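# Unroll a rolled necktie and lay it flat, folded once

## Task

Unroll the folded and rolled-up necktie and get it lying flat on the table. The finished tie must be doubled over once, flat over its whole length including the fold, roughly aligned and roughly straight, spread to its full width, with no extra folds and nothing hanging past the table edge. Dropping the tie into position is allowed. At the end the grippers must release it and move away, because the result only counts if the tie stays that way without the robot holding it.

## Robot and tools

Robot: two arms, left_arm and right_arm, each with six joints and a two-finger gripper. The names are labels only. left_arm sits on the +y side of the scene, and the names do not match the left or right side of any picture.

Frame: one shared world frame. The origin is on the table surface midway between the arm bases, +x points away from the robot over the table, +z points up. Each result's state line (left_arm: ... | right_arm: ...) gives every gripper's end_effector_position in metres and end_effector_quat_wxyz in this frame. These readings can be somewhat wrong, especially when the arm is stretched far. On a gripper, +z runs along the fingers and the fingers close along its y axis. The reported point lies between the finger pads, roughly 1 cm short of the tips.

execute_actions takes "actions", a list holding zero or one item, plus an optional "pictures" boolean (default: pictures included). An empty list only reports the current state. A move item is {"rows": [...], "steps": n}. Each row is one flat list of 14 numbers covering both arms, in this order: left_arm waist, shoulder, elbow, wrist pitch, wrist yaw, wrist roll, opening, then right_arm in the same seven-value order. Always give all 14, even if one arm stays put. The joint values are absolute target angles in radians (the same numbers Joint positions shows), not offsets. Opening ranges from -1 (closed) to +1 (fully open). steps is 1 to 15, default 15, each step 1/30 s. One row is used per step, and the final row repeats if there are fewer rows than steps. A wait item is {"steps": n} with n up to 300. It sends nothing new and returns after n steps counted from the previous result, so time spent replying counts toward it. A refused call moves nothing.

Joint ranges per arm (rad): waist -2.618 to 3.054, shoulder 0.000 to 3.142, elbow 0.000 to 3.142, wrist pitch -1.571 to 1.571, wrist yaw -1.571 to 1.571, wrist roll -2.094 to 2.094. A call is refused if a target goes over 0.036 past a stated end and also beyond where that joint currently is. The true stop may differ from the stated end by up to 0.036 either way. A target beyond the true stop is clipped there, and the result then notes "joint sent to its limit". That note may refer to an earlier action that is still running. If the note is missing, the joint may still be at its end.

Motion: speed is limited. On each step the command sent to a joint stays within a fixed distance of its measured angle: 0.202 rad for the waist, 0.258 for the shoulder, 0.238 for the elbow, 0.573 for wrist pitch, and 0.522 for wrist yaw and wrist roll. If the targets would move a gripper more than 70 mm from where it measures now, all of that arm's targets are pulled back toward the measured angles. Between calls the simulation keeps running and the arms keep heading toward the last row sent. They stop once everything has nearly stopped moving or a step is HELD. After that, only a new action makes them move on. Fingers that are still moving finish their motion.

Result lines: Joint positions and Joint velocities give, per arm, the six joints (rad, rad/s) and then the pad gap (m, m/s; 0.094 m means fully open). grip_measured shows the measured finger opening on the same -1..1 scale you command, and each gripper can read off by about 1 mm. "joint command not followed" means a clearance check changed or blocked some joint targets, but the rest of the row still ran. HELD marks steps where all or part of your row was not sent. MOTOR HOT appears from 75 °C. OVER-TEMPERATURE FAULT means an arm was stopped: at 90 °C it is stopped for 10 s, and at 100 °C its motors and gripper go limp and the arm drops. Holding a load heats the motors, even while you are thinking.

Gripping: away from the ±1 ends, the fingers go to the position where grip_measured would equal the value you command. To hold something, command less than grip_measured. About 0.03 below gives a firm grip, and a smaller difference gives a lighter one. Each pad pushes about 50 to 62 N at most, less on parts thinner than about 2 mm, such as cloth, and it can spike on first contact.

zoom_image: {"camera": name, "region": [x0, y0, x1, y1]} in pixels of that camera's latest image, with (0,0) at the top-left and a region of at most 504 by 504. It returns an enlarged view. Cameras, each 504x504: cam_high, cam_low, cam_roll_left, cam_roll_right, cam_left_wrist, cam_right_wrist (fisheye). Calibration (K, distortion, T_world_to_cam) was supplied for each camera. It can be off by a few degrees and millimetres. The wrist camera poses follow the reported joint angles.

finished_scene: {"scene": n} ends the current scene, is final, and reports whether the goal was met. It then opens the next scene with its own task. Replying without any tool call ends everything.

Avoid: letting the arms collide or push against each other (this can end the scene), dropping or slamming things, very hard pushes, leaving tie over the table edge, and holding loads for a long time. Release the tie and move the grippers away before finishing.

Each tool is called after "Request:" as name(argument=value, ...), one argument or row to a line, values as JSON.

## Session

Request:
execute_actions(
  actions=[],
)

Scene clock: 0.00 s of 7800.00 s.
left_arm: end_effector_position=(+0.3927, +0.3359, +0.4197) grip_measured=+1.000 end_effector_quat_wxyz=(+0.718, -0.035, +0.695, +0.027) | right_arm: end_effector_position=(+0.3549, -0.3646, +0.4084) grip_measured=+1.000 end_effector_quat_wxyz=(+0.708, +0.019, +0.705, -0.020)
Joint positions: left_arm=[-0.016  1.03   1.058  0.003 -0.008 -0.013  0.094] | right_arm=[-0.006  1.059  1.053  0.011  0.016 -0.001  0.094]
Joint velocities: left_arm=[ 0.007 -0.012  0.012 -0.022  0.022 -0.037  0.   ] | right_arm=[-0.007 -0.012 -0.007  0.007  0.022 -0.022  0.   ]

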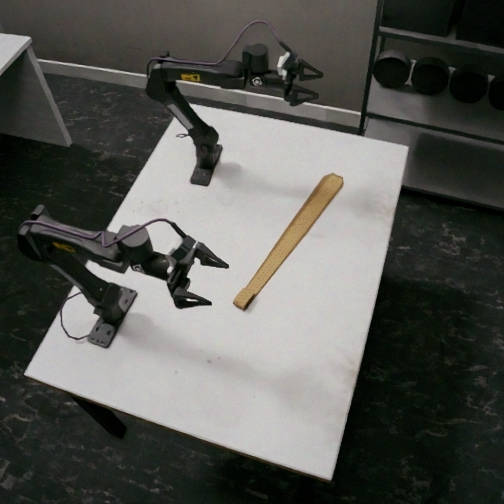

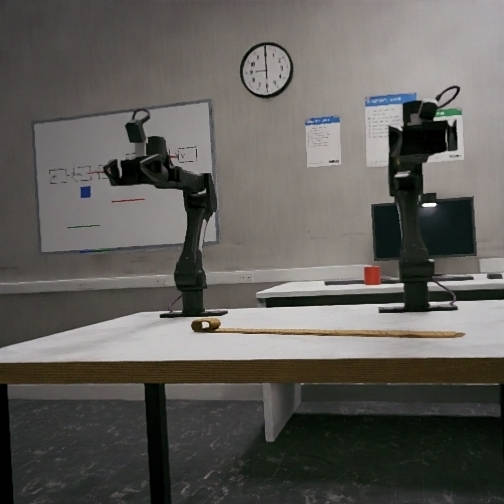

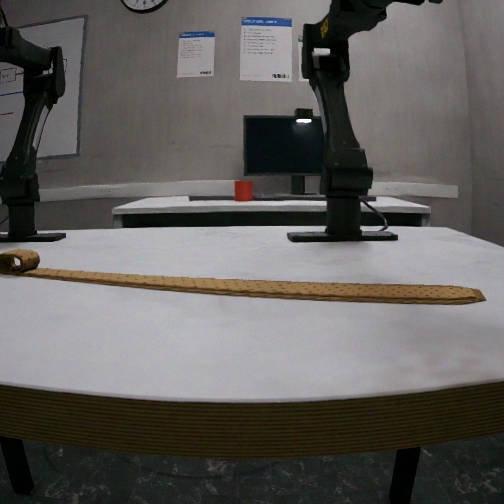

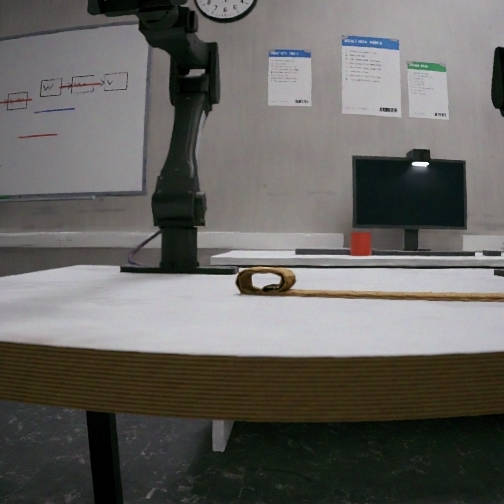

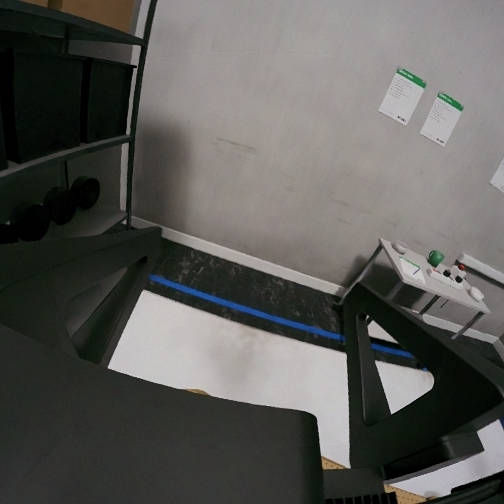

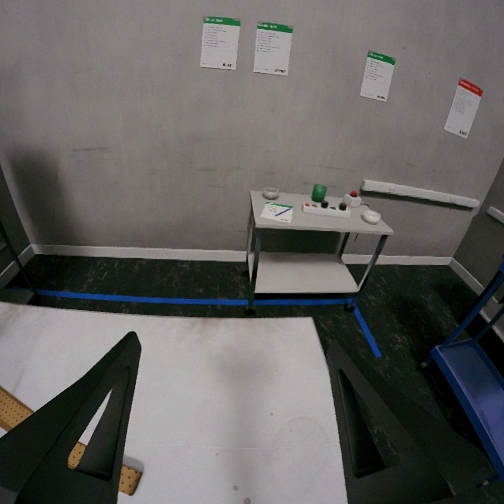

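Request:
zoom_image(
  camera="cam_roll_right",
  region=[210, 250, 330, 320],
)

Request:
zoom_image(
  camera="cam_high",
  region=[210, 160, 360, 330],
)

Region (210, 250, 330, 320) of cam_roll_right's 504x504 image, scaled by 4.200, with more detail than that image has; it fills the top 294 rows of this view, and the rest is white.

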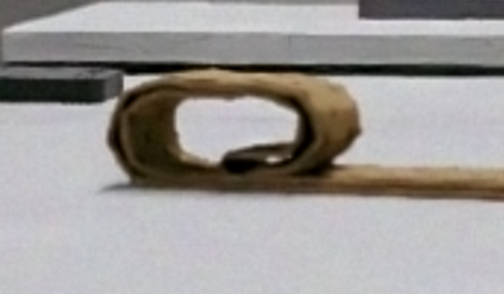

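Region (210, 160, 360, 330) of cam_high's 504x504 image, scaled by 2.965, with more detail than that image has; it fills the left 445 columns of this view, and the rest is white.

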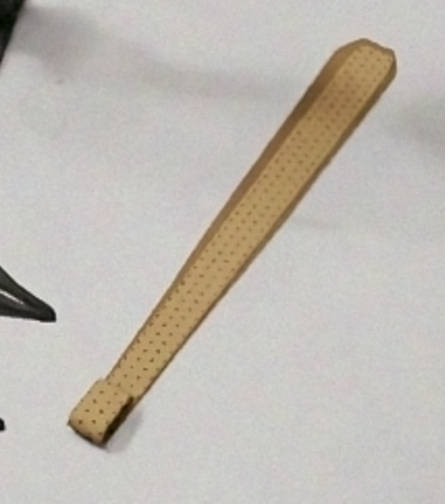

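Request:
execute_actions(
  actions=[
    {"rows":[[-0.1,1.2,1.1,-0.6,0,1.0,-0.5,0.3,1.5,1.5,-0.6,0,-0.5,-0.5],[-0.1,1.2,1.1,-0.6,0,1.0,-0.5,0.587,1.9,1.8,-1.2,0,-0.82,-0.5]],"steps":15},
  ],
  pictures=false,
)

Request:
execute_actions(
  actions=[
    {"rows":[[-0.1,1.2,1.1,-0.6,0,1.0,-0.5,0.587,2.1,1.89,-1.3,0,-0.82,-0.5]],"steps":15},
  ],
  pictures=false,
)

Request:
execute_actions(
  actions=[
    {"rows":[[-0.1,1.2,1.1,-0.6,0,1.0,-0.5,0.587,2.2,1.89,-1.19,0,-0.82,-0.5]],"steps":15},
  ],
)

Scene clock: 23.27 s of 7800.00 s.
left_arm: end_effector_position=(+0.3864, +0.3062, +0.2297) grip_measured=-0.498 end_effector_quat_wxyz=(+0.373, +0.397, +0.818, +0.186) | right_arm: end_effector_position=(+0.3759, -0.1118, +0.1738) grip_measured=-0.498 end_effector_quat_wxyz=(+0.237, -0.564, +0.790, -0.030)
Joint positions: left_arm=[-0.095  1.218  1.079 -0.572 -0.008  0.908  0.024] | right_arm=[ 0.565  1.891  1.749 -0.948  0.016 -0.713  0.024]
Joint velocities: left_arm=[-0.007 -0.007 -0.012 -0.227 -0.037  0.652  0.   ] | right_arm=[ 0.75   1.14   0.271 -1.385 -0.11  -0.725 -0.001]
Steps of this call (steps 1 to 90: nothing new was sent; then 19.77 s passed at rest; steps 91 to 105: all 15 steps of this action). Readings (joint positions):
91: left_arm=[-0.021 1.037 1.064 -0.030 -0.011 0.028] | right_arm=[0.010 1.078 1.081 -0.046 0.026 -0.048]
92: left_arm=[-0.032 1.049 1.074 -0.077 -0.011 0.081] | right_arm=[0.044 1.119 1.137 -0.118 0.029 -0.113]
94: left_arm=[-0.057 1.090 1.079 -0.177 -0.011 0.202] | right_arm=[0.132 1.228 1.251 -0.246 0.028 -0.243]
98: left_arm=[-0.091 1.192 1.079 -0.417 -0.009 0.570] | right_arm=[0.302 1.471 1.457 -0.513 0.025 -0.476]
105: the state above

Scene clock: 23.77 s of 7800.00 s.
left_arm: end_effector_position=(+0.3824, +0.3062, +0.2252) grip_measured=-0.498 end_effector_quat_wxyz=(+0.355, +0.434, +0.805, +0.196) | right_arm: end_effector_position=(+0.3226, -0.1263, +0.0880) grip_measured=-0.498 end_effector_quat_wxyz=(+0.009, -0.634, +0.774, -0.004)
Joint positions: left_arm=[-0.095  1.218  1.079 -0.596 -0.008  0.993  0.024] | right_arm=[ 0.595  2.127  1.861 -1.287  0.005 -0.812  0.024]
Joint velocities: left_arm=[-0.002 -0.012 -0.007 -0.022  0.022  0.022 -0.   ] | right_arm=[-0.012 -0.085  0.042 -0.022 -0.007 -0.007 -0.   ]
Steps of this call (steps 1 to 15: all 15 steps of this action). Readings (joint positions):
1: left_arm=[-0.095 1.218 1.079 -0.578 -0.008 0.925] | right_arm=[0.587 1.947 1.779 -1.023 0.012 -0.735]
2: left_arm=[-0.095 1.218 1.079 -0.581 -0.008 0.940] | right_arm=[0.601 2.005 1.819 -1.085 0.007 -0.753]
4: left_arm=[-0.095 1.218 1.079 -0.588 -0.008 0.960] | right_arm=[0.609 2.097 1.848 -1.145 0.005 -0.776]
8: left_arm=[-0.095 1.218 1.079 -0.594 -0.008 0.981] | right_arm=[0.599 2.160 1.848 -1.242 0.005 -0.799]
15: the state above

Scene clock: 24.27 s of 7800.00 s.
left_arm: end_effector_position=(+0.3823, +0.3062, +0.2250) grip_measured=-0.498 end_effector_quat_wxyz=(+0.355, +0.435, +0.804, +0.197) | right_arm: end_effector_position=(+0.3382, -0.1165, +0.0508) grip_measured=-0.498 end_effector_quat_wxyz=(+0.005, -0.635, +0.773, -0.003)
Joint positions: left_arm=[-0.095  1.218  1.079 -0.597 -0.008  0.996  0.024] | right_arm=[ 0.595  2.227  1.873 -1.206  0.005 -0.815  0.024]
Joint velocities: left_arm=[ 0.002  0.002 -0.007  0.022 -0.037 -0.007  0.001] | right_arm=[-0.007 -0.002 -0.002  0.066  0.022  0.007 -0.   ]
Steps of this call (steps 1 to 15: all 15 steps of this action). Readings (joint positions):
1: left_arm=[-0.095 1.218 1.079 -0.596 -0.008 0.993] | right_arm=[0.595 2.132 1.865 -1.284 0.005 -0.813]
2: left_arm=[-0.095 1.218 1.079 -0.596 -0.008 0.994] | right_arm=[0.595 2.142 1.871 -1.272 0.005 -0.813]
4: left_arm=[-0.095 1.218 1.079 -0.596 -0.008 0.994] | right_arm=[0.595 2.172 1.873 -1.240 0.005 -0.813]
8: left_arm=[-0.095 1.218 1.079 -0.597 -0.008 0.995] | right_arm=[0.595 2.224 1.873 -1.216 0.005 -0.814]
15: the state above
camera_calibration (this result's frames):
cam_left_wrist: T_world_to_cam=[[-0.38212, -0.770532, -0.510161, 0.50313], [-0.854189, 0.505162, -0.123179, 0.216502], [0.352627, 0.388704, -0.851213, 0.0415195], [0, 0, 0, 1]] pos_world=[0.362549, 0.262171, 0.318688]
cam_right_wrist: T_world_to_cam=[[0.992689, -0.10735, 0.0551743, -0.361371], [-0.119666, -0.815663, 0.566016, -0.0357571], [-0.0157582, -0.568481, -0.822546, 0.0803107], [0, 0, 0, 1]] pos_world=[0.355716, -0.0223038, 0.106237]

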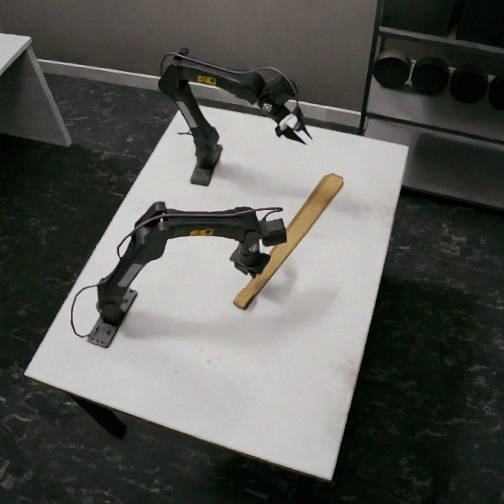

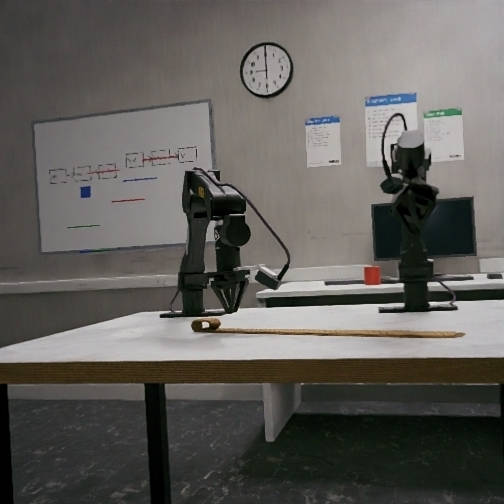

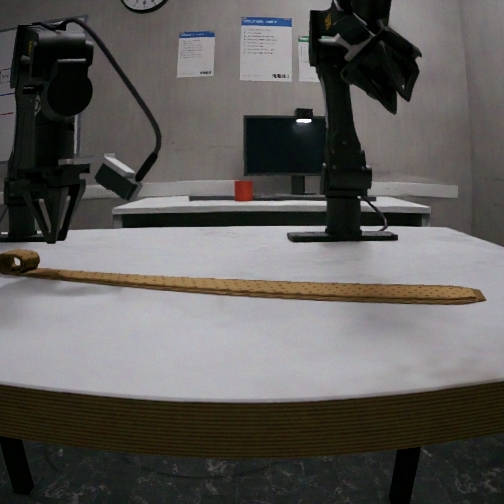

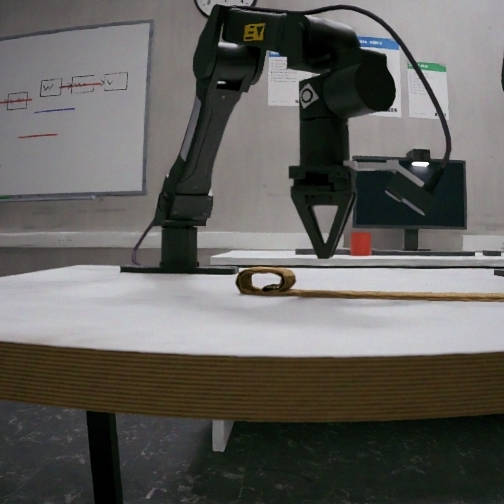

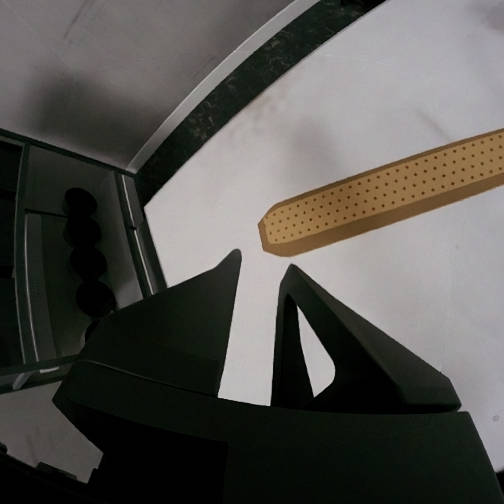

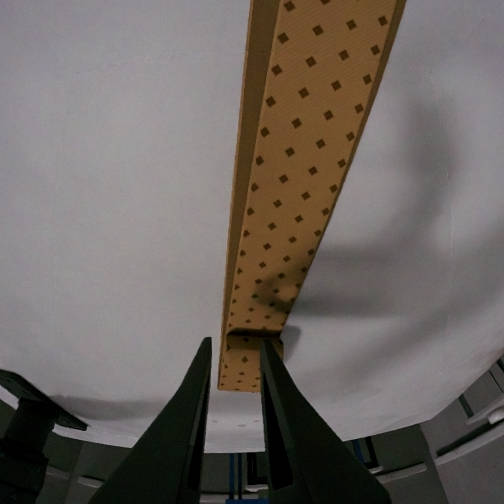

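Request:
execute_actions(
  actions=[
    {"rows":[[-0.1,1.2,1.1,-0.6,0,1.0,-0.5,0.587,2.2,2.0,-1.22,0,-0.82,-0.5]],"steps":12},
  ],
  pictures=false,
)

Request:
execute_actions(
  actions=[
    {"rows":[[-0.1,1.2,1.1,-0.6,0,1.0,-0.5,0.587,2.3,2.0,-1.14,0,-0.82,-0.5]],"steps":15},
  ],
)

Scene clock: 33.93 s of 7800.00 s.
left_arm: end_effector_position=(+0.3823, +0.3062, +0.2250) grip_measured=-0.498 end_effector_quat_wxyz=(+0.355, +0.435, +0.804, +0.197) | right_arm: end_effector_position=(+0.3589, -0.1035, +0.0818) grip_measured=-0.498 end_effector_quat_wxyz=(+0.054, -0.634, +0.771, -0.010)
Joint positions: left_arm=[-0.095  1.218  1.079 -0.597 -0.008  0.996  0.024] | right_arm=[ 0.595  2.219  1.977 -1.219  0.005 -0.815  0.024]
Joint velocities: left_arm=[ 0.012 -0.007 -0.007 -0.139 -0.066 -0.007 -0.   ] | right_arm=[-0.012  0.012 -0.002 -0.066 -0.051 -0.022  0.   ]
Steps of this call (steps 1 to 15: the robot went on to your last target; steps 16 to 110: nothing new was sent; then 5.60 s passed at rest; steps 111 to 122: all 12 steps of this action). Readings (joint positions):
111: left_arm=[-0.095 1.218 1.079 -0.597 -0.008 0.996] | right_arm=[0.595 2.230 1.890 -1.216 0.005 -0.815]
112: left_arm=[-0.095 1.218 1.079 -0.597 -0.008 0.996] | right_arm=[0.595 2.236 1.914 -1.225 0.005 -0.815]
114: left_arm=[-0.095 1.218 1.079 -0.597 -0.008 0.996] | right_arm=[0.595 2.233 1.953 -1.223 0.005 -0.815]
118: left_arm=[-0.095 1.218 1.079 -0.597 -0.008 0.996] | right_arm=[0.595 2.219 1.977 -1.219 0.005 -0.815]
122: the state above

Scene clock: 34.43 s of 7800.00 s.
left_arm: end_effector_position=(+0.3823, +0.3062, +0.2250) grip_measured=-0.498 end_effector_quat_wxyz=(+0.355, +0.435, +0.804, +0.197) | right_arm: end_effector_position=(+0.3682, -0.0977, +0.0358) grip_measured=-0.498 end_effector_quat_wxyz=(+0.034, -0.635, +0.772, -0.007)
Joint positions: left_arm=[-0.095  1.218  1.079 -0.597 -0.008  0.996  0.024] | right_arm=[ 0.595  2.331  1.986 -1.157  0.005 -0.816  0.024]
Joint velocities: left_arm=[-0.007  0.012  0.002  0.022 -0.081 -0.037  0.   ] | right_arm=[-0.012  0.002  0.012 -0.051  0.022  0.022  0.   ]
Steps of this call (steps 1 to 15: all 15 steps of this action). Readings (joint positions):
1: left_arm=[-0.095 1.218 1.079 -0.597 -0.008 0.996] | right_arm=[0.595 2.226 1.979 -1.216 0.005 -0.816]
2: left_arm=[-0.095 1.218 1.079 -0.597 -0.008 0.996] | right_arm=[0.595 2.237 1.985 -1.205 0.005 -0.816]
4: left_arm=[-0.095 1.218 1.079 -0.597 -0.008 0.996] | right_arm=[0.595 2.271 1.986 -1.179 0.005 -0.816]
8: left_arm=[-0.095 1.218 1.079 -0.597 -0.008 0.996] | right_arm=[0.595 2.328 1.986 -1.165 0.005 -0.816]
15: the state above
camera_calibration (this result's frames):
cam_left_wrist: T_world_to_cam=[[-0.382319, -0.77029, -0.510378, 0.503181], [-0.85406, 0.505416, -0.123033, 0.216342], [0.352724, 0.388855, -0.851104, 0.0414119], [0, 0, 0, 1]] pos_world=[0.362538, 0.262149, 0.318675]
cam_right_wrist: T_world_to_cam=[[0.988989, -0.108616, 0.10052, -0.388703], [-0.145744, -0.83277, 0.534091, 0.000760704], [0.0256991, -0.54286, -0.83943, 0.0670557], [0, 0, 0, 1]] pos_world=[0.38281, -0.00518403, 0.0949546]

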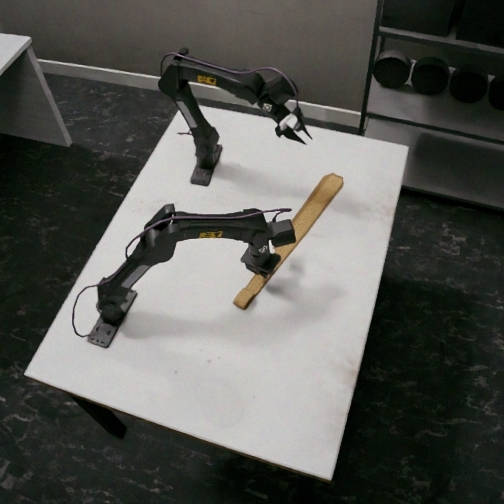

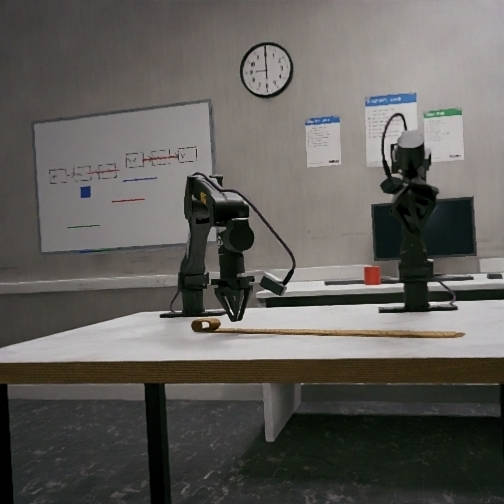

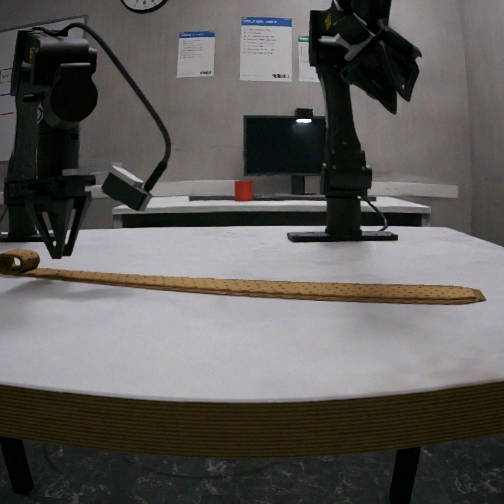

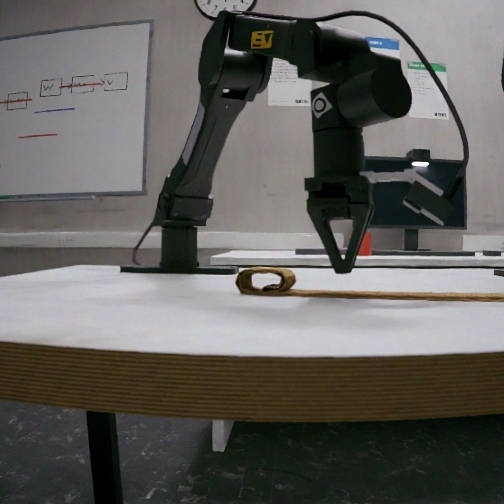

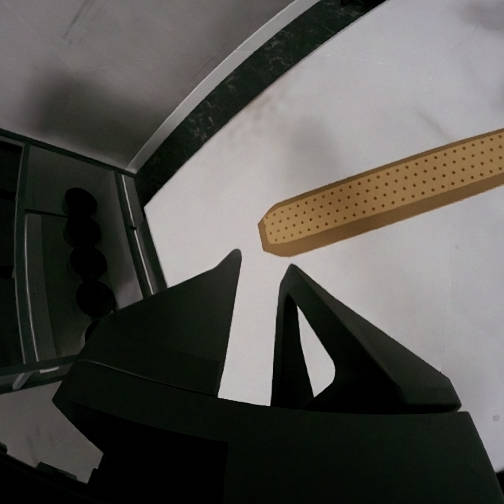

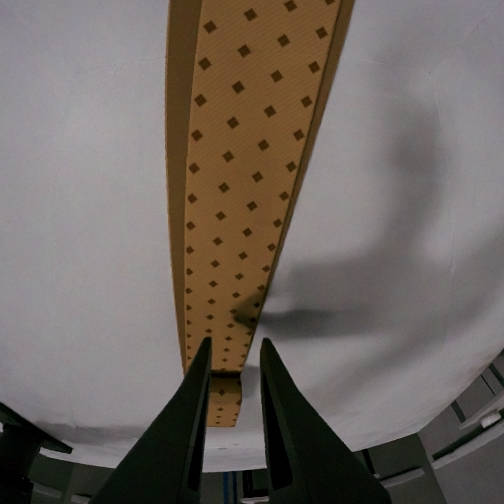

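Request:
execute_actions(
  actions=[
    {"rows":[[-0.1,1.2,1.1,-0.6,0,1.0,-0.5,0.59,2.3,1.95,-1.14,0,-0.6,-0.5]],"steps":15},
  ],
)

Scene clock: 43.07 s of 7800.00 s.
left_arm: end_effector_position=(+0.3823, +0.3062, +0.2250) grip_measured=-0.498 end_effector_quat_wxyz=(+0.355, +0.435, +0.804, +0.197) | right_arm: end_effector_position=(+0.3620, -0.1016, +0.0285) grip_measured=-0.498 end_effector_quat_wxyz=(+0.023, -0.554, +0.832, -0.003)
Joint positions: left_arm=[-0.095  1.218  1.079 -0.597 -0.008  0.996  0.024] | right_arm=[ 0.595  2.327  1.952 -1.15   0.005 -0.613  0.024]
Joint velocities: left_arm=[-0.007  0.002 -0.002 -0.066  0.022  0.022 -0.001] | right_arm=[-0.017 -0.007 -0.007 -0.066  0.066  0.081  0.001]
Steps of this call (steps 1 to 15: the robot went on to your last target; steps 16 to 110: nothing new was sent; then 4.47 s passed at rest; steps 111 to 125: all 15 steps of this action). Readings (joint positions):
111: left_arm=[-0.095 1.218 1.079 -0.597 -0.008 0.996] | right_arm=[0.595 2.330 1.981 -1.153 0.005 -0.784]
112: left_arm=[-0.095 1.218 1.079 -0.597 -0.008 0.996] | right_arm=[0.595 2.328 1.973 -1.150 0.005 -0.748]
114: left_arm=[-0.095 1.218 1.079 -0.597 -0.008 0.996] | right_arm=[0.595 2.327 1.961 -1.150 0.005 -0.696]
118: left_arm=[-0.095 1.218 1.079 -0.597 -0.008 0.996] | right_arm=[0.595 2.327 1.952 -1.150 0.005 -0.643]
125: the state above
camera_calibration (this result's frames):
cam_left_wrist: T_world_to_cam=[[-0.382319, -0.77029, -0.510378, 0.503181], [-0.85406, 0.505416, -0.123033, 0.216342], [0.352724, 0.388855, -0.851104, 0.0414119], [0, 0, 0, 1]] pos_world=[0.362538, 0.262149, 0.318675]
cam_right_wrist: T_world_to_cam=[[0.949225, -0.305107, 0.0766951, -0.38712], [-0.296636, -0.786824, 0.541216, 0.0596052], [-0.104783, -0.536486, -0.837379, 0.106748], [0, 0, 0, 1]] pos_world=[0.39633, -0.0139452, 0.0868199]

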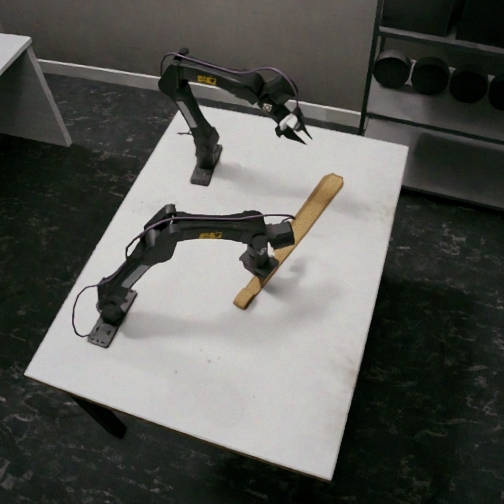

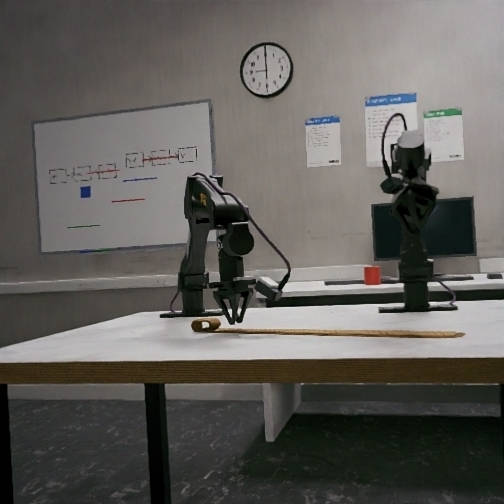

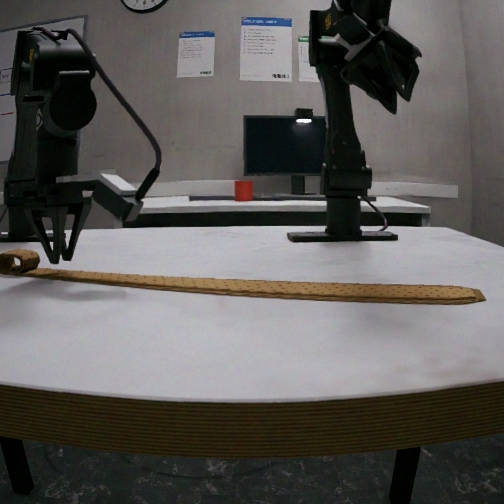

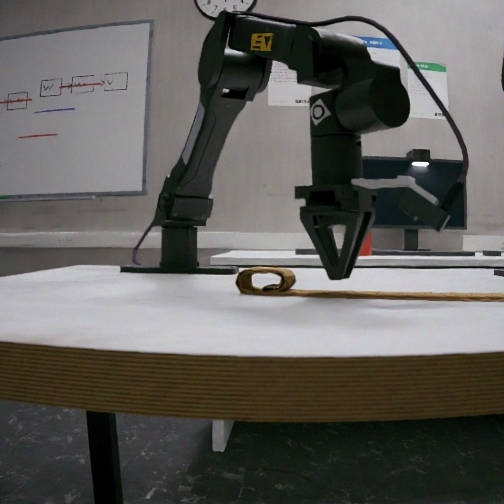

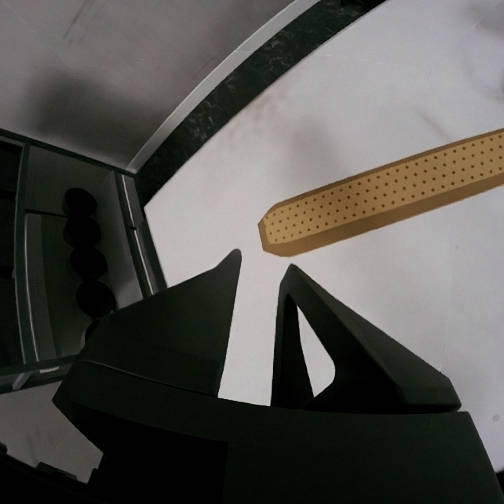

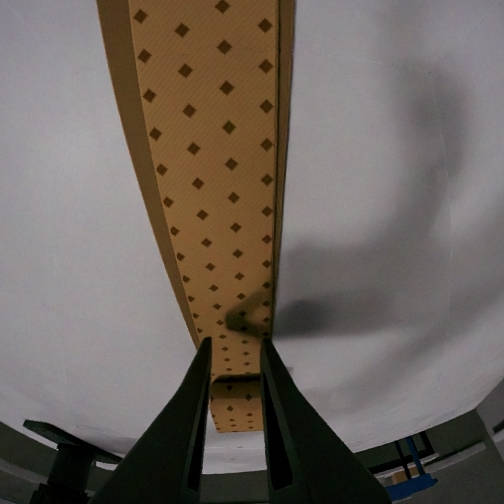

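Request:
execute_actions(
  actions=[
    {"rows":[[-0.1,1.2,1.1,-0.6,0,1.0,-0.5,0.55,2.22,1.81,-1.09,0,-0.65,-0.5],[-0.1,1.2,1.1,-0.6,0,1.0,-0.5,0.55,2.22,1.81,-1.09,0,-0.65,-0.5],[-0.1,1.2,1.1,-0.6,0,1.0,-0.5,0.55,2.22,1.81,-1.09,0,-0.65,-0.5],[-0.1,1.2,1.1,-0.6,0,1.0,-0.5,0.55,2.22,1.81,-1.09,0,-0.65,-0.5],[-0.1,1.2,1.1,-0.6,0,1.0,-0.5,0.5,2.14,1.672,-1.04,0,-0.7,-0.5]],"steps":15},
  ],
  pictures=false,
)

Request:
execute_actions(
  actions=[
    {"rows":[[-0.1,1.2,1.1,-0.6,0,1.0,-0.5,0.45,2.085,1.585,-1.01,0,-0.75,-0.5],[-0.1,1.2,1.1,-0.6,0,1.0,-0.5,0.45,2.085,1.585,-1.01,0,-0.75,-0.5],[-0.1,1.2,1.1,-0.6,0,1.0,-0.5,0.45,2.085,1.585,-1.01,0,-0.75,-0.5],[-0.1,1.2,1.1,-0.6,0,1.0,-0.5,0.45,2.085,1.585,-1.01,0,-0.75,-0.5],[-0.1,1.2,1.1,-0.6,0,1.0,-0.5,0.403,2.03,1.50,-0.98,0,-0.8,-0.5]],"steps":15},
  ],
)

Scene clock: 58.07 s of 7800.00 s.
left_arm: end_effector_position=(+0.3823, +0.3062, +0.2250) grip_measured=-0.498 end_effector_quat_wxyz=(+0.355, +0.435, +0.804, +0.197) | right_arm: end_effector_position=(+0.3438, -0.1633, +0.0242) grip_measured=-0.498 end_effector_quat_wxyz=(+0.006, -0.543, +0.840, -0.004)
Joint positions: left_arm=[-0.095  1.218  1.079 -0.597 -0.008  0.996  0.024] | right_arm=[ 0.493  2.172  1.676 -1.063  0.006 -0.689  0.024]
Joint velocities: left_arm=[-0.002 -0.002  0.007 -0.022 -0.007 -0.051  0.001] | right_arm=[-0.007 -0.007 -0.012  0.037 -0.037 -0.022  0.001]
Steps of this call (steps 1 to 15: the robot went on to your last target; steps 16 to 110: nothing new was sent; then 10.83 s passed at rest; steps 111 to 125: all 15 steps of this action). Readings (joint positions):
111: left_arm=[-0.095 1.218 1.079 -0.597 -0.008 0.996] | right_arm=[0.592 2.313 1.922 -1.125 0.004 -0.611]
112: left_arm=[-0.095 1.218 1.079 -0.597 -0.008 0.996] | right_arm=[0.589 2.290 1.878 -1.108 0.004 -0.618]
114: left_arm=[-0.095 1.218 1.079 -0.597 -0.008 0.996] | right_arm=[0.575 2.262 1.827 -1.117 0.004 -0.628]
118: left_arm=[-0.095 1.218 1.079 -0.597 -0.008 0.996] | right_arm=[0.520 2.182 1.688 -1.082 0.004 -0.667]
125: the state above

Scene clock: 58.57 s of 7800.00 s.
left_arm: end_effector_position=(+0.3823, +0.3062, +0.2250) grip_measured=-0.498 end_effector_quat_wxyz=(+0.355, +0.435, +0.804, +0.197) | right_arm: end_effector_position=(+0.3339, -0.2086, +0.0267) grip_measured=-0.499 end_effector_quat_wxyz=(+0.010, -0.545, +0.838, -0.005)
Joint positions: left_arm=[-0.095  1.218  1.079 -0.597 -0.008  0.996  0.024] | right_arm=[ 0.399  2.057  1.507 -0.998  0.006 -0.788  0.024]
Joint velocities: left_arm=[ 0.002 -0.017  0.012 -0.066  0.051 -0.007 -0.   ] | right_arm=[ 0.007  0.012  0.007  0.051 -0.081 -0.139  0.   ]
Steps of this call (steps 1 to 15: all 15 steps of this action). Readings (joint positions):
1: left_arm=[-0.095 1.218 1.079 -0.597 -0.008 0.996] | right_arm=[0.490 2.162 1.659 -1.044 0.006 -0.697]
2: left_arm=[-0.095 1.218 1.079 -0.597 -0.008 0.996] | right_arm=[0.486 2.147 1.631 -1.030 0.006 -0.707]
4: left_arm=[-0.095 1.218 1.079 -0.597 -0.008 0.996] | right_arm=[0.472 2.124 1.598 -1.033 0.006 -0.721]
8: left_arm=[-0.095 1.218 1.079 -0.597 -0.008 0.996] | right_arm=[0.423 2.065 1.514 -1.006 0.004 -0.764]
15: the state above
camera_calibration (this result's frames):
cam_left_wrist: T_world_to_cam=[[-0.382319, -0.77029, -0.510378, 0.503181], [-0.85406, 0.505416, -0.123033, 0.216342], [0.352724, 0.388855, -0.851104, 0.0414119], [0, 0, 0, 1]] pos_world=[0.362538, 0.262149, 0.318675]
cam_right_wrist: T_world_to_cam=[[0.943914, -0.323909, 0.0641097, -0.394825], [-0.302741, -0.771461, 0.559639, -0.0272161], [-0.131814, -0.54766, -0.826253, 0.0512419], [0, 0, 0, 1]] pos_world=[0.371195, -0.12082, 0.082882]

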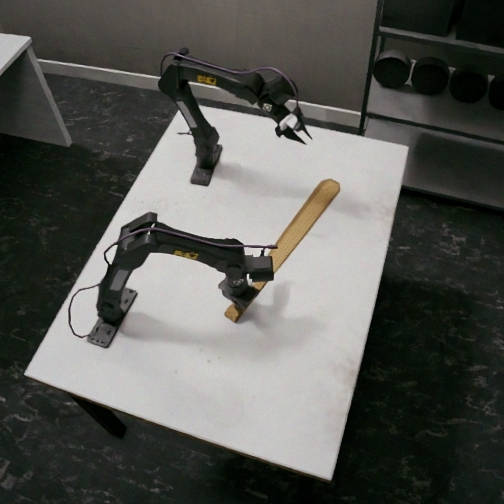

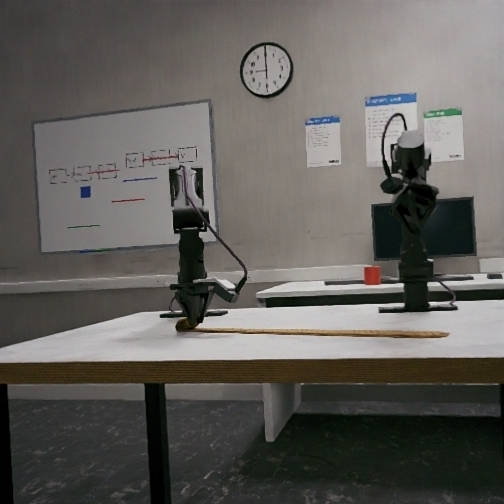

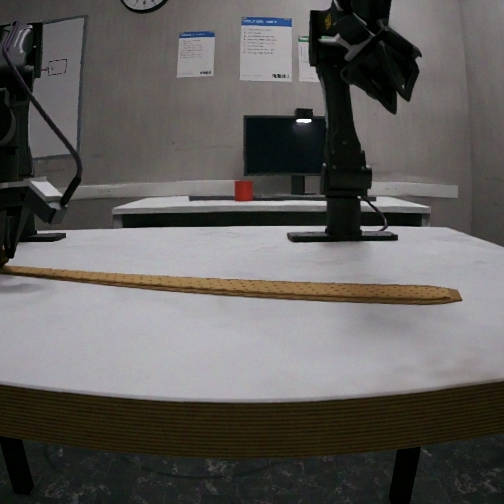

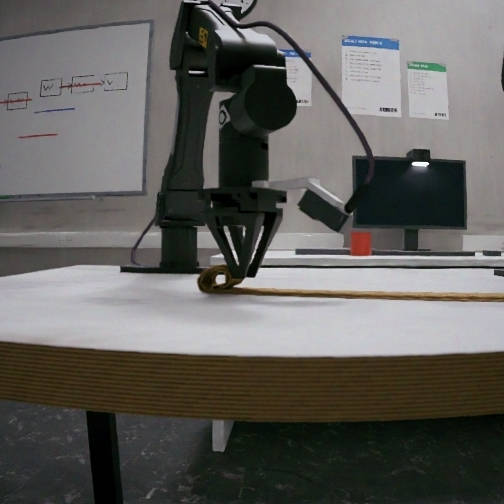

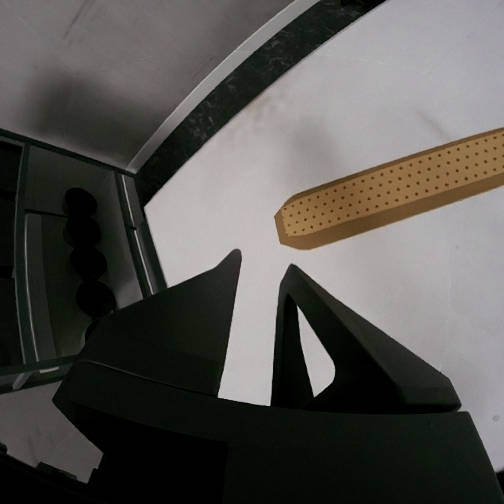

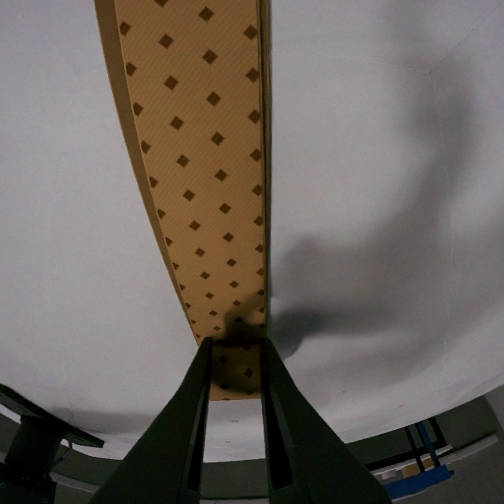

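Request:
execute_actions(
  actions=[
    {"rows":[[-0.097,1.6,1.4,-1.0,0,1.87,-0.5,0.403,2.03,1.50,-0.98,0,-0.8,-0.5]],"steps":15},
  ],
  pictures=false,
)

Request:
execute_actions(
  actions=[
    {"rows":[[-0.097,1.95,1.508,-1.04,0,1.87,-0.5,0.403,2.03,1.50,-0.98,0,-0.8,-0.5]],"steps":15},
  ],
  pictures=false,
)

Request:
execute_actions(
  actions=[
    {"rows":[[-0.097,2.05,1.508,-0.92,0,1.87,-0.5,0.403,2.03,1.50,-0.98,0,-0.8,-0.5]],"steps":15},
  ],
)

Scene clock: 74.53 s of 7800.00 s.
left_arm: end_effector_position=(+0.3905, +0.3062, +0.1478) grip_measured=-0.498 end_effector_quat_wxyz=(+0.104, +0.778, +0.604, +0.140) | right_arm: end_effector_position=(+0.3347, -0.2083, +0.0267) grip_measured=-0.498 end_effector_quat_wxyz=(+0.012, -0.548, +0.836, -0.005)
Joint positions: left_arm=[-0.095  1.627  1.383 -0.977 -0.008  1.823  0.024] | right_arm=[ 0.399  2.057  1.507 -0.995  0.006 -0.795  0.024]
Joint velocities: left_arm=[ 0.002  0.002  0.002 -0.183  0.051  0.198  0.   ] | right_arm=[-0.012 -0.002 -0.007 -0.007  0.051 -0.051  0.   ]
Steps of this call (steps 1 to 15: the robot went on to your last target; steps 16 to 110: nothing new was sent; then 11.80 s passed at rest; steps 111 to 125: all 15 steps of this action). Readings (joint positions):
111: left_arm=[-0.095 1.252 1.125 -0.672 -0.008 1.075] | right_arm=[0.399 2.057 1.507 -0.995 0.006 -0.795]
112: left_arm=[-0.095 1.322 1.208 -0.758 -0.008 1.177] | right_arm=[0.399 2.057 1.507 -0.995 0.006 -0.795]
114: left_arm=[-0.095 1.477 1.346 -0.822 -0.008 1.376] | right_arm=[0.399 2.057 1.507 -0.995 0.006 -0.795]
118: left_arm=[-0.095 1.624 1.383 -0.902 -0.008 1.664] | right_arm=[0.399 2.057 1.507 -0.995 0.006 -0.795]
125: the state above

Scene clock: 75.03 s of 7800.00 s.
left_arm: end_effector_position=(+0.4009, +0.3062, +0.0508) grip_measured=-0.498 end_effector_quat_wxyz=(+0.013, +0.802, +0.597, +0.025) | right_arm: end_effector_position=(+0.3347, -0.2083, +0.0267) grip_measured=-0.498 end_effector_quat_wxyz=(+0.012, -0.548, +0.836, -0.005)
Joint positions: left_arm=[-0.095  1.978  1.489 -1.026 -0.008  1.862  0.024] | right_arm=[ 0.399  2.057  1.507 -0.995  0.006 -0.795  0.024]
Joint velocities: left_arm=[-0.017 -0.032 -0.012 -0.022 -0.007  0.051  0.001] | right_arm=[-0.032 -0.007 -0.002  0.007  0.007 -0.007  0.   ]
Steps of this call (steps 1 to 15: all 15 steps of this action). Readings (joint positions):
1: left_arm=[-0.095 1.657 1.408 -1.006 -0.008 1.832] | right_arm=[0.399 2.057 1.507 -0.995 0.006 -0.795]
2: left_arm=[-0.095 1.713 1.454 -1.024 -0.008 1.839] | right_arm=[0.399 2.057 1.507 -0.995 0.006 -0.795]
4: left_arm=[-0.095 1.843 1.506 -1.001 -0.008 1.847] | right_arm=[0.399 2.057 1.507 -0.995 0.006 -0.795]
8: left_arm=[-0.095 1.993 1.493 -1.007 -0.008 1.857] | right_arm=[0.399 2.057 1.507 -0.995 0.006 -0.795]
15: the state above

Scene clock: 75.53 s of 7800.00 s.
left_arm: end_effector_position=(+0.4191, +0.3062, +0.0227) grip_measured=-0.498 end_effector_quat_wxyz=(+0.019, +0.802, +0.596, +0.032) | right_arm: end_effector_position=(+0.3347, -0.2083, +0.0267) grip_measured=-0.498 end_effector_quat_wxyz=(+0.012, -0.548, +0.836, -0.005)
Joint positions: left_arm=[-0.095  2.059  1.491 -0.929 -0.008  1.863  0.024] | right_arm=[ 0.399  2.057  1.507 -0.995  0.006 -0.795  0.024]
Joint velocities: left_arm=[ 0.002 -0.017  0.002  0.007  0.037 -0.066 -0.   ] | right_arm=[ 0.002 -0.002 -0.012 -0.051  0.007 -0.022  0.001]
Steps of this call (steps 1 to 15: all 15 steps of this action). Readings (joint positions):
1: left_arm=[-0.095 1.983 1.489 -1.019 -0.008 1.862] | right_arm=[0.399 2.057 1.507 -0.995 0.006 -0.795]
2: left_arm=[-0.095 1.993 1.490 -1.001 -0.008 1.863] | right_arm=[0.399 2.057 1.507 -0.995 0.006 -0.795]
4: left_arm=[-0.095 2.023 1.491 -0.967 -0.008 1.863] | right_arm=[0.399 2.057 1.507 -0.995 0.006 -0.795]
8: left_arm=[-0.095 2.059 1.491 -0.943 -0.008 1.863] | right_arm=[0.399 2.057 1.507 -0.995 0.006 -0.795]
15: the state above
camera_calibration (this result's frames):
cam_left_wrist: T_world_to_cam=[[-0.991891, -0.0143333, -0.126284, 0.429295], [-0.0818559, 0.832144, 0.548485, -0.216064], [0.0972247, 0.554374, -0.826569, -0.0879483], [0, 0, 0, 1]] pos_world=[0.416678, 0.234706, 0.100025]
cam_right_wrist: T_world_to_cam=[[0.946024, -0.317131, 0.0668268, -0.394846], [-0.298947, -0.774227, 0.557856, -0.0285495], [-0.125174, -0.547723, -0.827243, 0.049321], [0, 0, 0, 1]] pos_world=[0.371173, -0.120308, 0.0831133]

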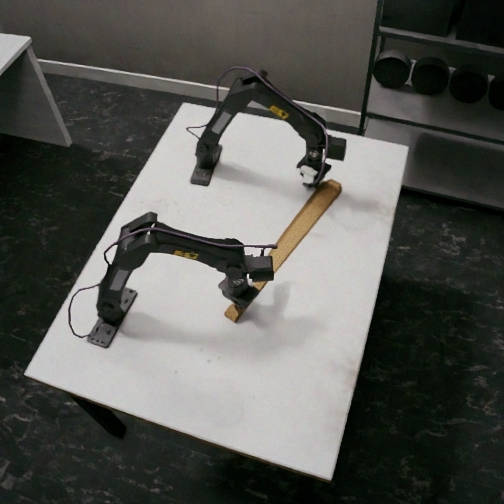

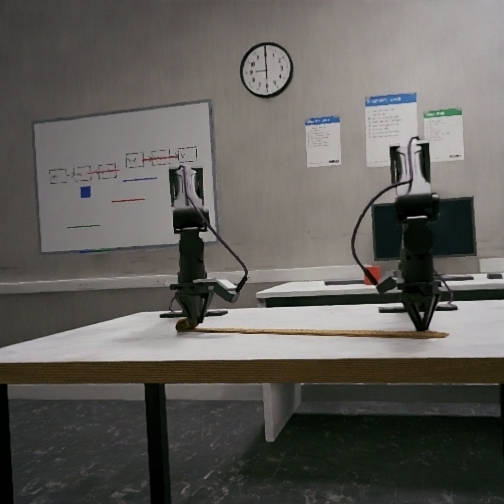

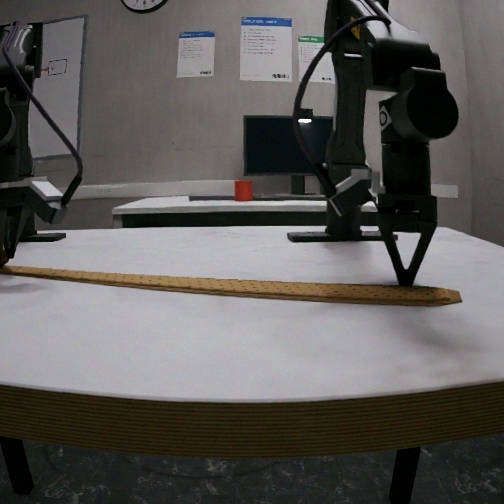

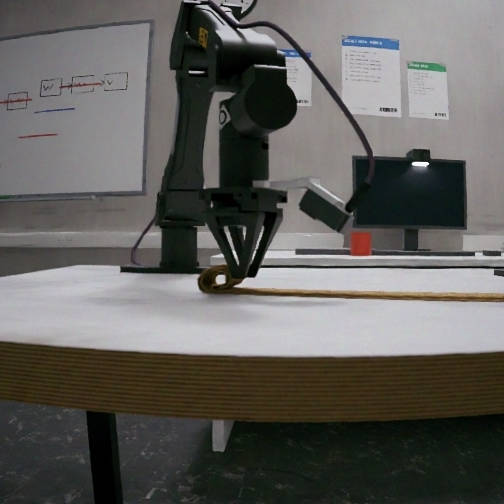

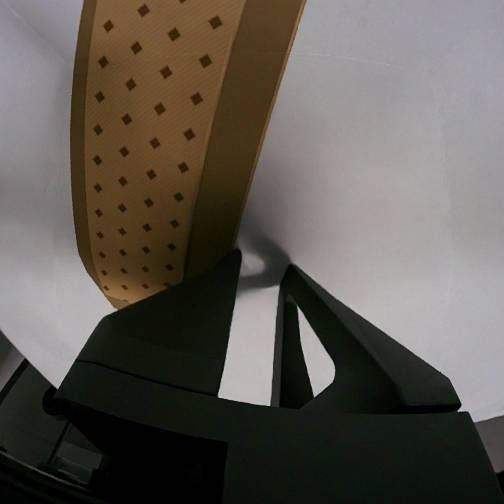

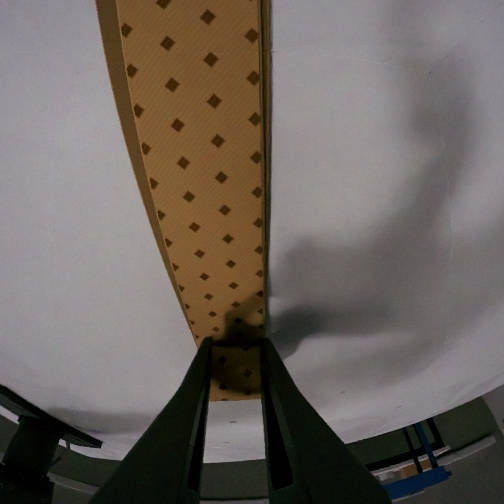

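Request:
execute_actions(
  actions=[
    {"rows":[[-0.097,1.98,1.55,-1.0,0,1.87,-0.5,0.403,2.03,1.50,-0.98,0,-0.8,-0.5],[-0.097,1.98,1.55,-1.0,0,1.87,-0.5,0.403,2.03,1.50,-0.98,0,-0.8,-0.5],[-0.097,1.98,1.6,-1.0,0,1.87,-0.5,0.403,2.03,1.50,-0.98,0,-0.8,-0.5],[-0.097,2.02,1.68,-1.02,0,1.87,-0.5,0.403,2.03,1.50,-0.98,0,-0.8,-0.5],[-0.097,2.08,1.69,-1.04,0,1.87,-0.5,0.403,2.03,1.50,-0.98,0,-0.8,-0.5]],"steps":15},
  ],
  pictures=false,
)

Request:
execute_actions(
  actions=[
    {"rows":[[-0.097,2.2,1.69,-0.96,0,1.87,-0.5,0.403,2.03,1.50,-0.98,0,-0.8,-0.5]],"steps":15},
  ],
)

Scene clock: 84.53 s of 7800.00 s.
left_arm: end_effector_position=(+0.4522, +0.3063, +0.0636) grip_measured=-0.498 end_effector_quat_wxyz=(+0.041, +0.800, +0.595, +0.062) | right_arm: end_effector_position=(+0.3348, -0.2083, +0.0267) grip_measured=-0.498 end_effector_quat_wxyz=(+0.012, -0.548, +0.836, -0.006)
Joint positions: left_arm=[-0.095  2.077  1.676 -1.021 -0.008  1.864  0.024] | right_arm=[ 0.399  2.057  1.507 -0.994  0.006 -0.795  0.024]
Joint velocities: left_arm=[-0.007  0.09  -0.012 -0.051 -0.037 -0.022 -0.001] | right_arm=[ 0.002 -0.017 -0.012 -0.051 -0.051 -0.037 -0.001]
Steps of this call (steps 1 to 15: the robot went on to your last target; steps 16 to 110: nothing new was sent; then 4.83 s passed at rest; steps 111 to 125: all 15 steps of this action). Readings (joint positions):
111: left_arm=[-0.095 2.057 1.495 -0.934 -0.008 1.863] | right_arm=[0.399 2.057 1.507 -0.994 0.006 -0.795]
112: left_arm=[-0.095 2.051 1.499 -0.948 -0.008 1.863] | right_arm=[0.399 2.057 1.507 -0.994 0.006 -0.795]
114: left_arm=[-0.095 2.043 1.546 -0.988 -0.008 1.864] | right_arm=[0.399 2.057 1.507 -0.994 0.006 -0.795]
118: left_arm=[-0.095 2.055 1.670 -0.999 -0.008 1.864] | right_arm=[0.399 2.057 1.507 -0.994 0.006 -0.795]
125: the state above

Scene clock: 85.03 s of 7800.00 s.
left_arm: end_effector_position=(+0.4618, +0.3063, +0.0256) grip_measured=-0.498 end_effector_quat_wxyz=(+0.030, +0.801, +0.595, +0.047) | right_arm: end_effector_position=(+0.3348, -0.2083, +0.0267) grip_measured=-0.498 end_effector_quat_wxyz=(+0.012, -0.548, +0.836, -0.006)
Joint positions: left_arm=[-0.095  2.182  1.692 -0.969 -0.008  1.865  0.024] | right_arm=[ 0.399  2.057  1.507 -0.994  0.006 -0.795  0.024]
Joint velocities: left_arm=[-0.017  0.002  0.002  0.051 -0.007 -0.037 -0.001] | right_arm=[-0.007 -0.017 -0.017 -0.051  0.051  0.007 -0.001]
Steps of this call (steps 1 to 15: all 15 steps of this action). Readings (joint positions):
1: left_arm=[-0.095 2.091 1.678 -1.019 -0.008 1.864] | right_arm=[0.399 2.057 1.507 -0.994 0.006 -0.795]
2: left_arm=[-0.095 2.110 1.683 -1.007 -0.008 1.864] | right_arm=[0.399 2.057 1.507 -0.994 0.006 -0.795]
4: left_arm=[-0.095 2.161 1.684 -0.983 -0.008 1.864] | right_arm=[0.399 2.057 1.507 -0.994 0.006 -0.795]
8: left_arm=[-0.095 2.178 1.692 -0.970 -0.008 1.865] | right_arm=[0.399 2.057 1.507 -0.994 0.006 -0.795]
15: the state above
camera_calibration (this result's frames):
cam_left_wrist: T_world_to_cam=[[-0.986375, -0.012807, -0.164012, 0.469877], [-0.101447, 0.832196, 0.545123, -0.205066], [0.129508, 0.554334, -0.822157, -0.104717], [0, 0, 0, 1]] pos_world=[0.456234, 0.234721, 0.102757]
cam_right_wrist: T_world_to_cam=[[0.946001, -0.31714, 0.0671206, -0.394921], [-0.299146, -0.774303, 0.557644, -0.0284418], [-0.124879, -0.54761, -0.827362, 0.0492806], [0, 0, 0, 1]] pos_world=[0.371242, -0.120281, 0.0831406]

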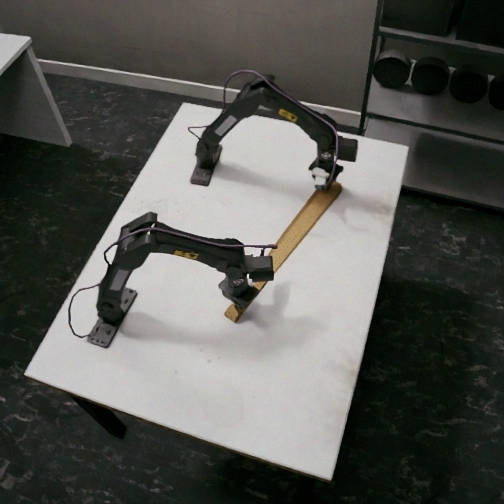

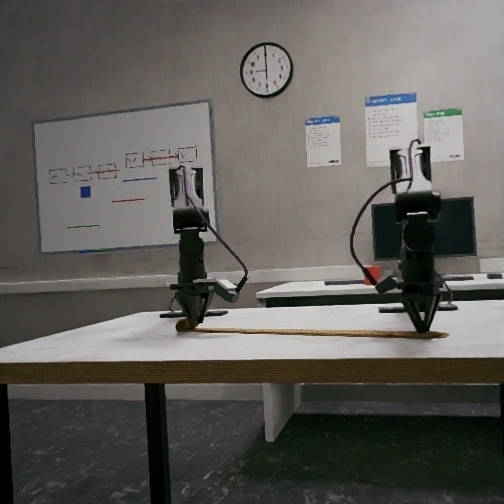

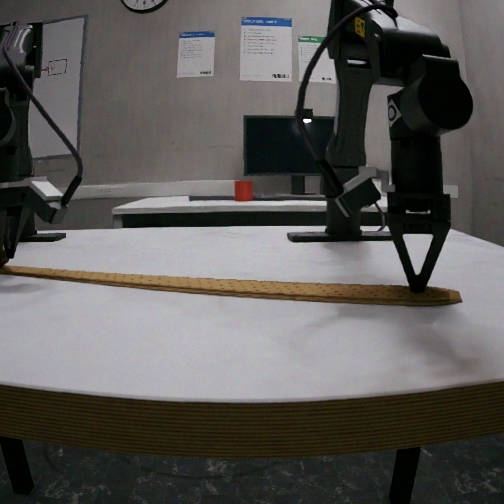

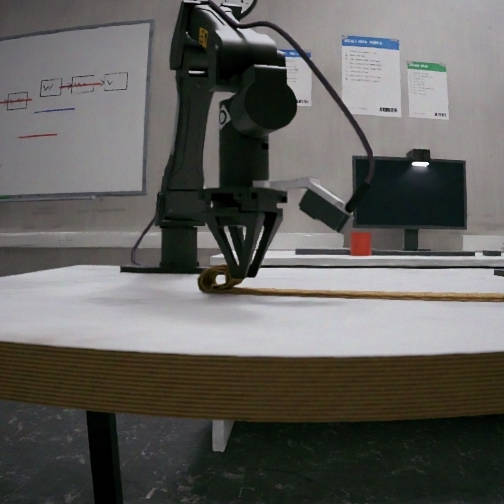

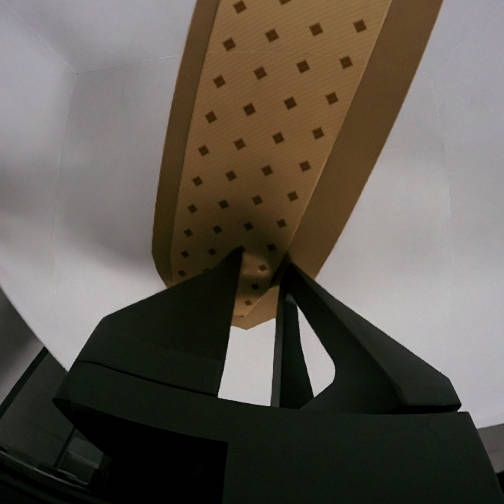

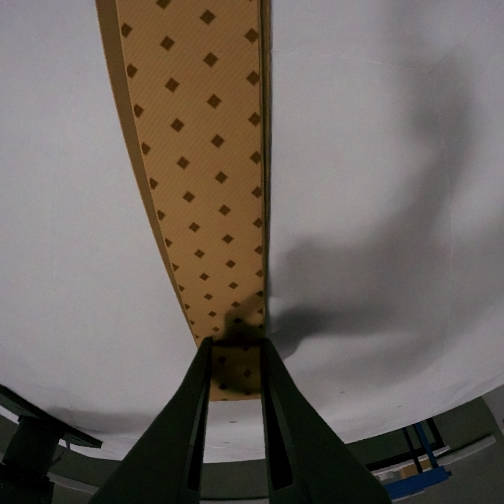

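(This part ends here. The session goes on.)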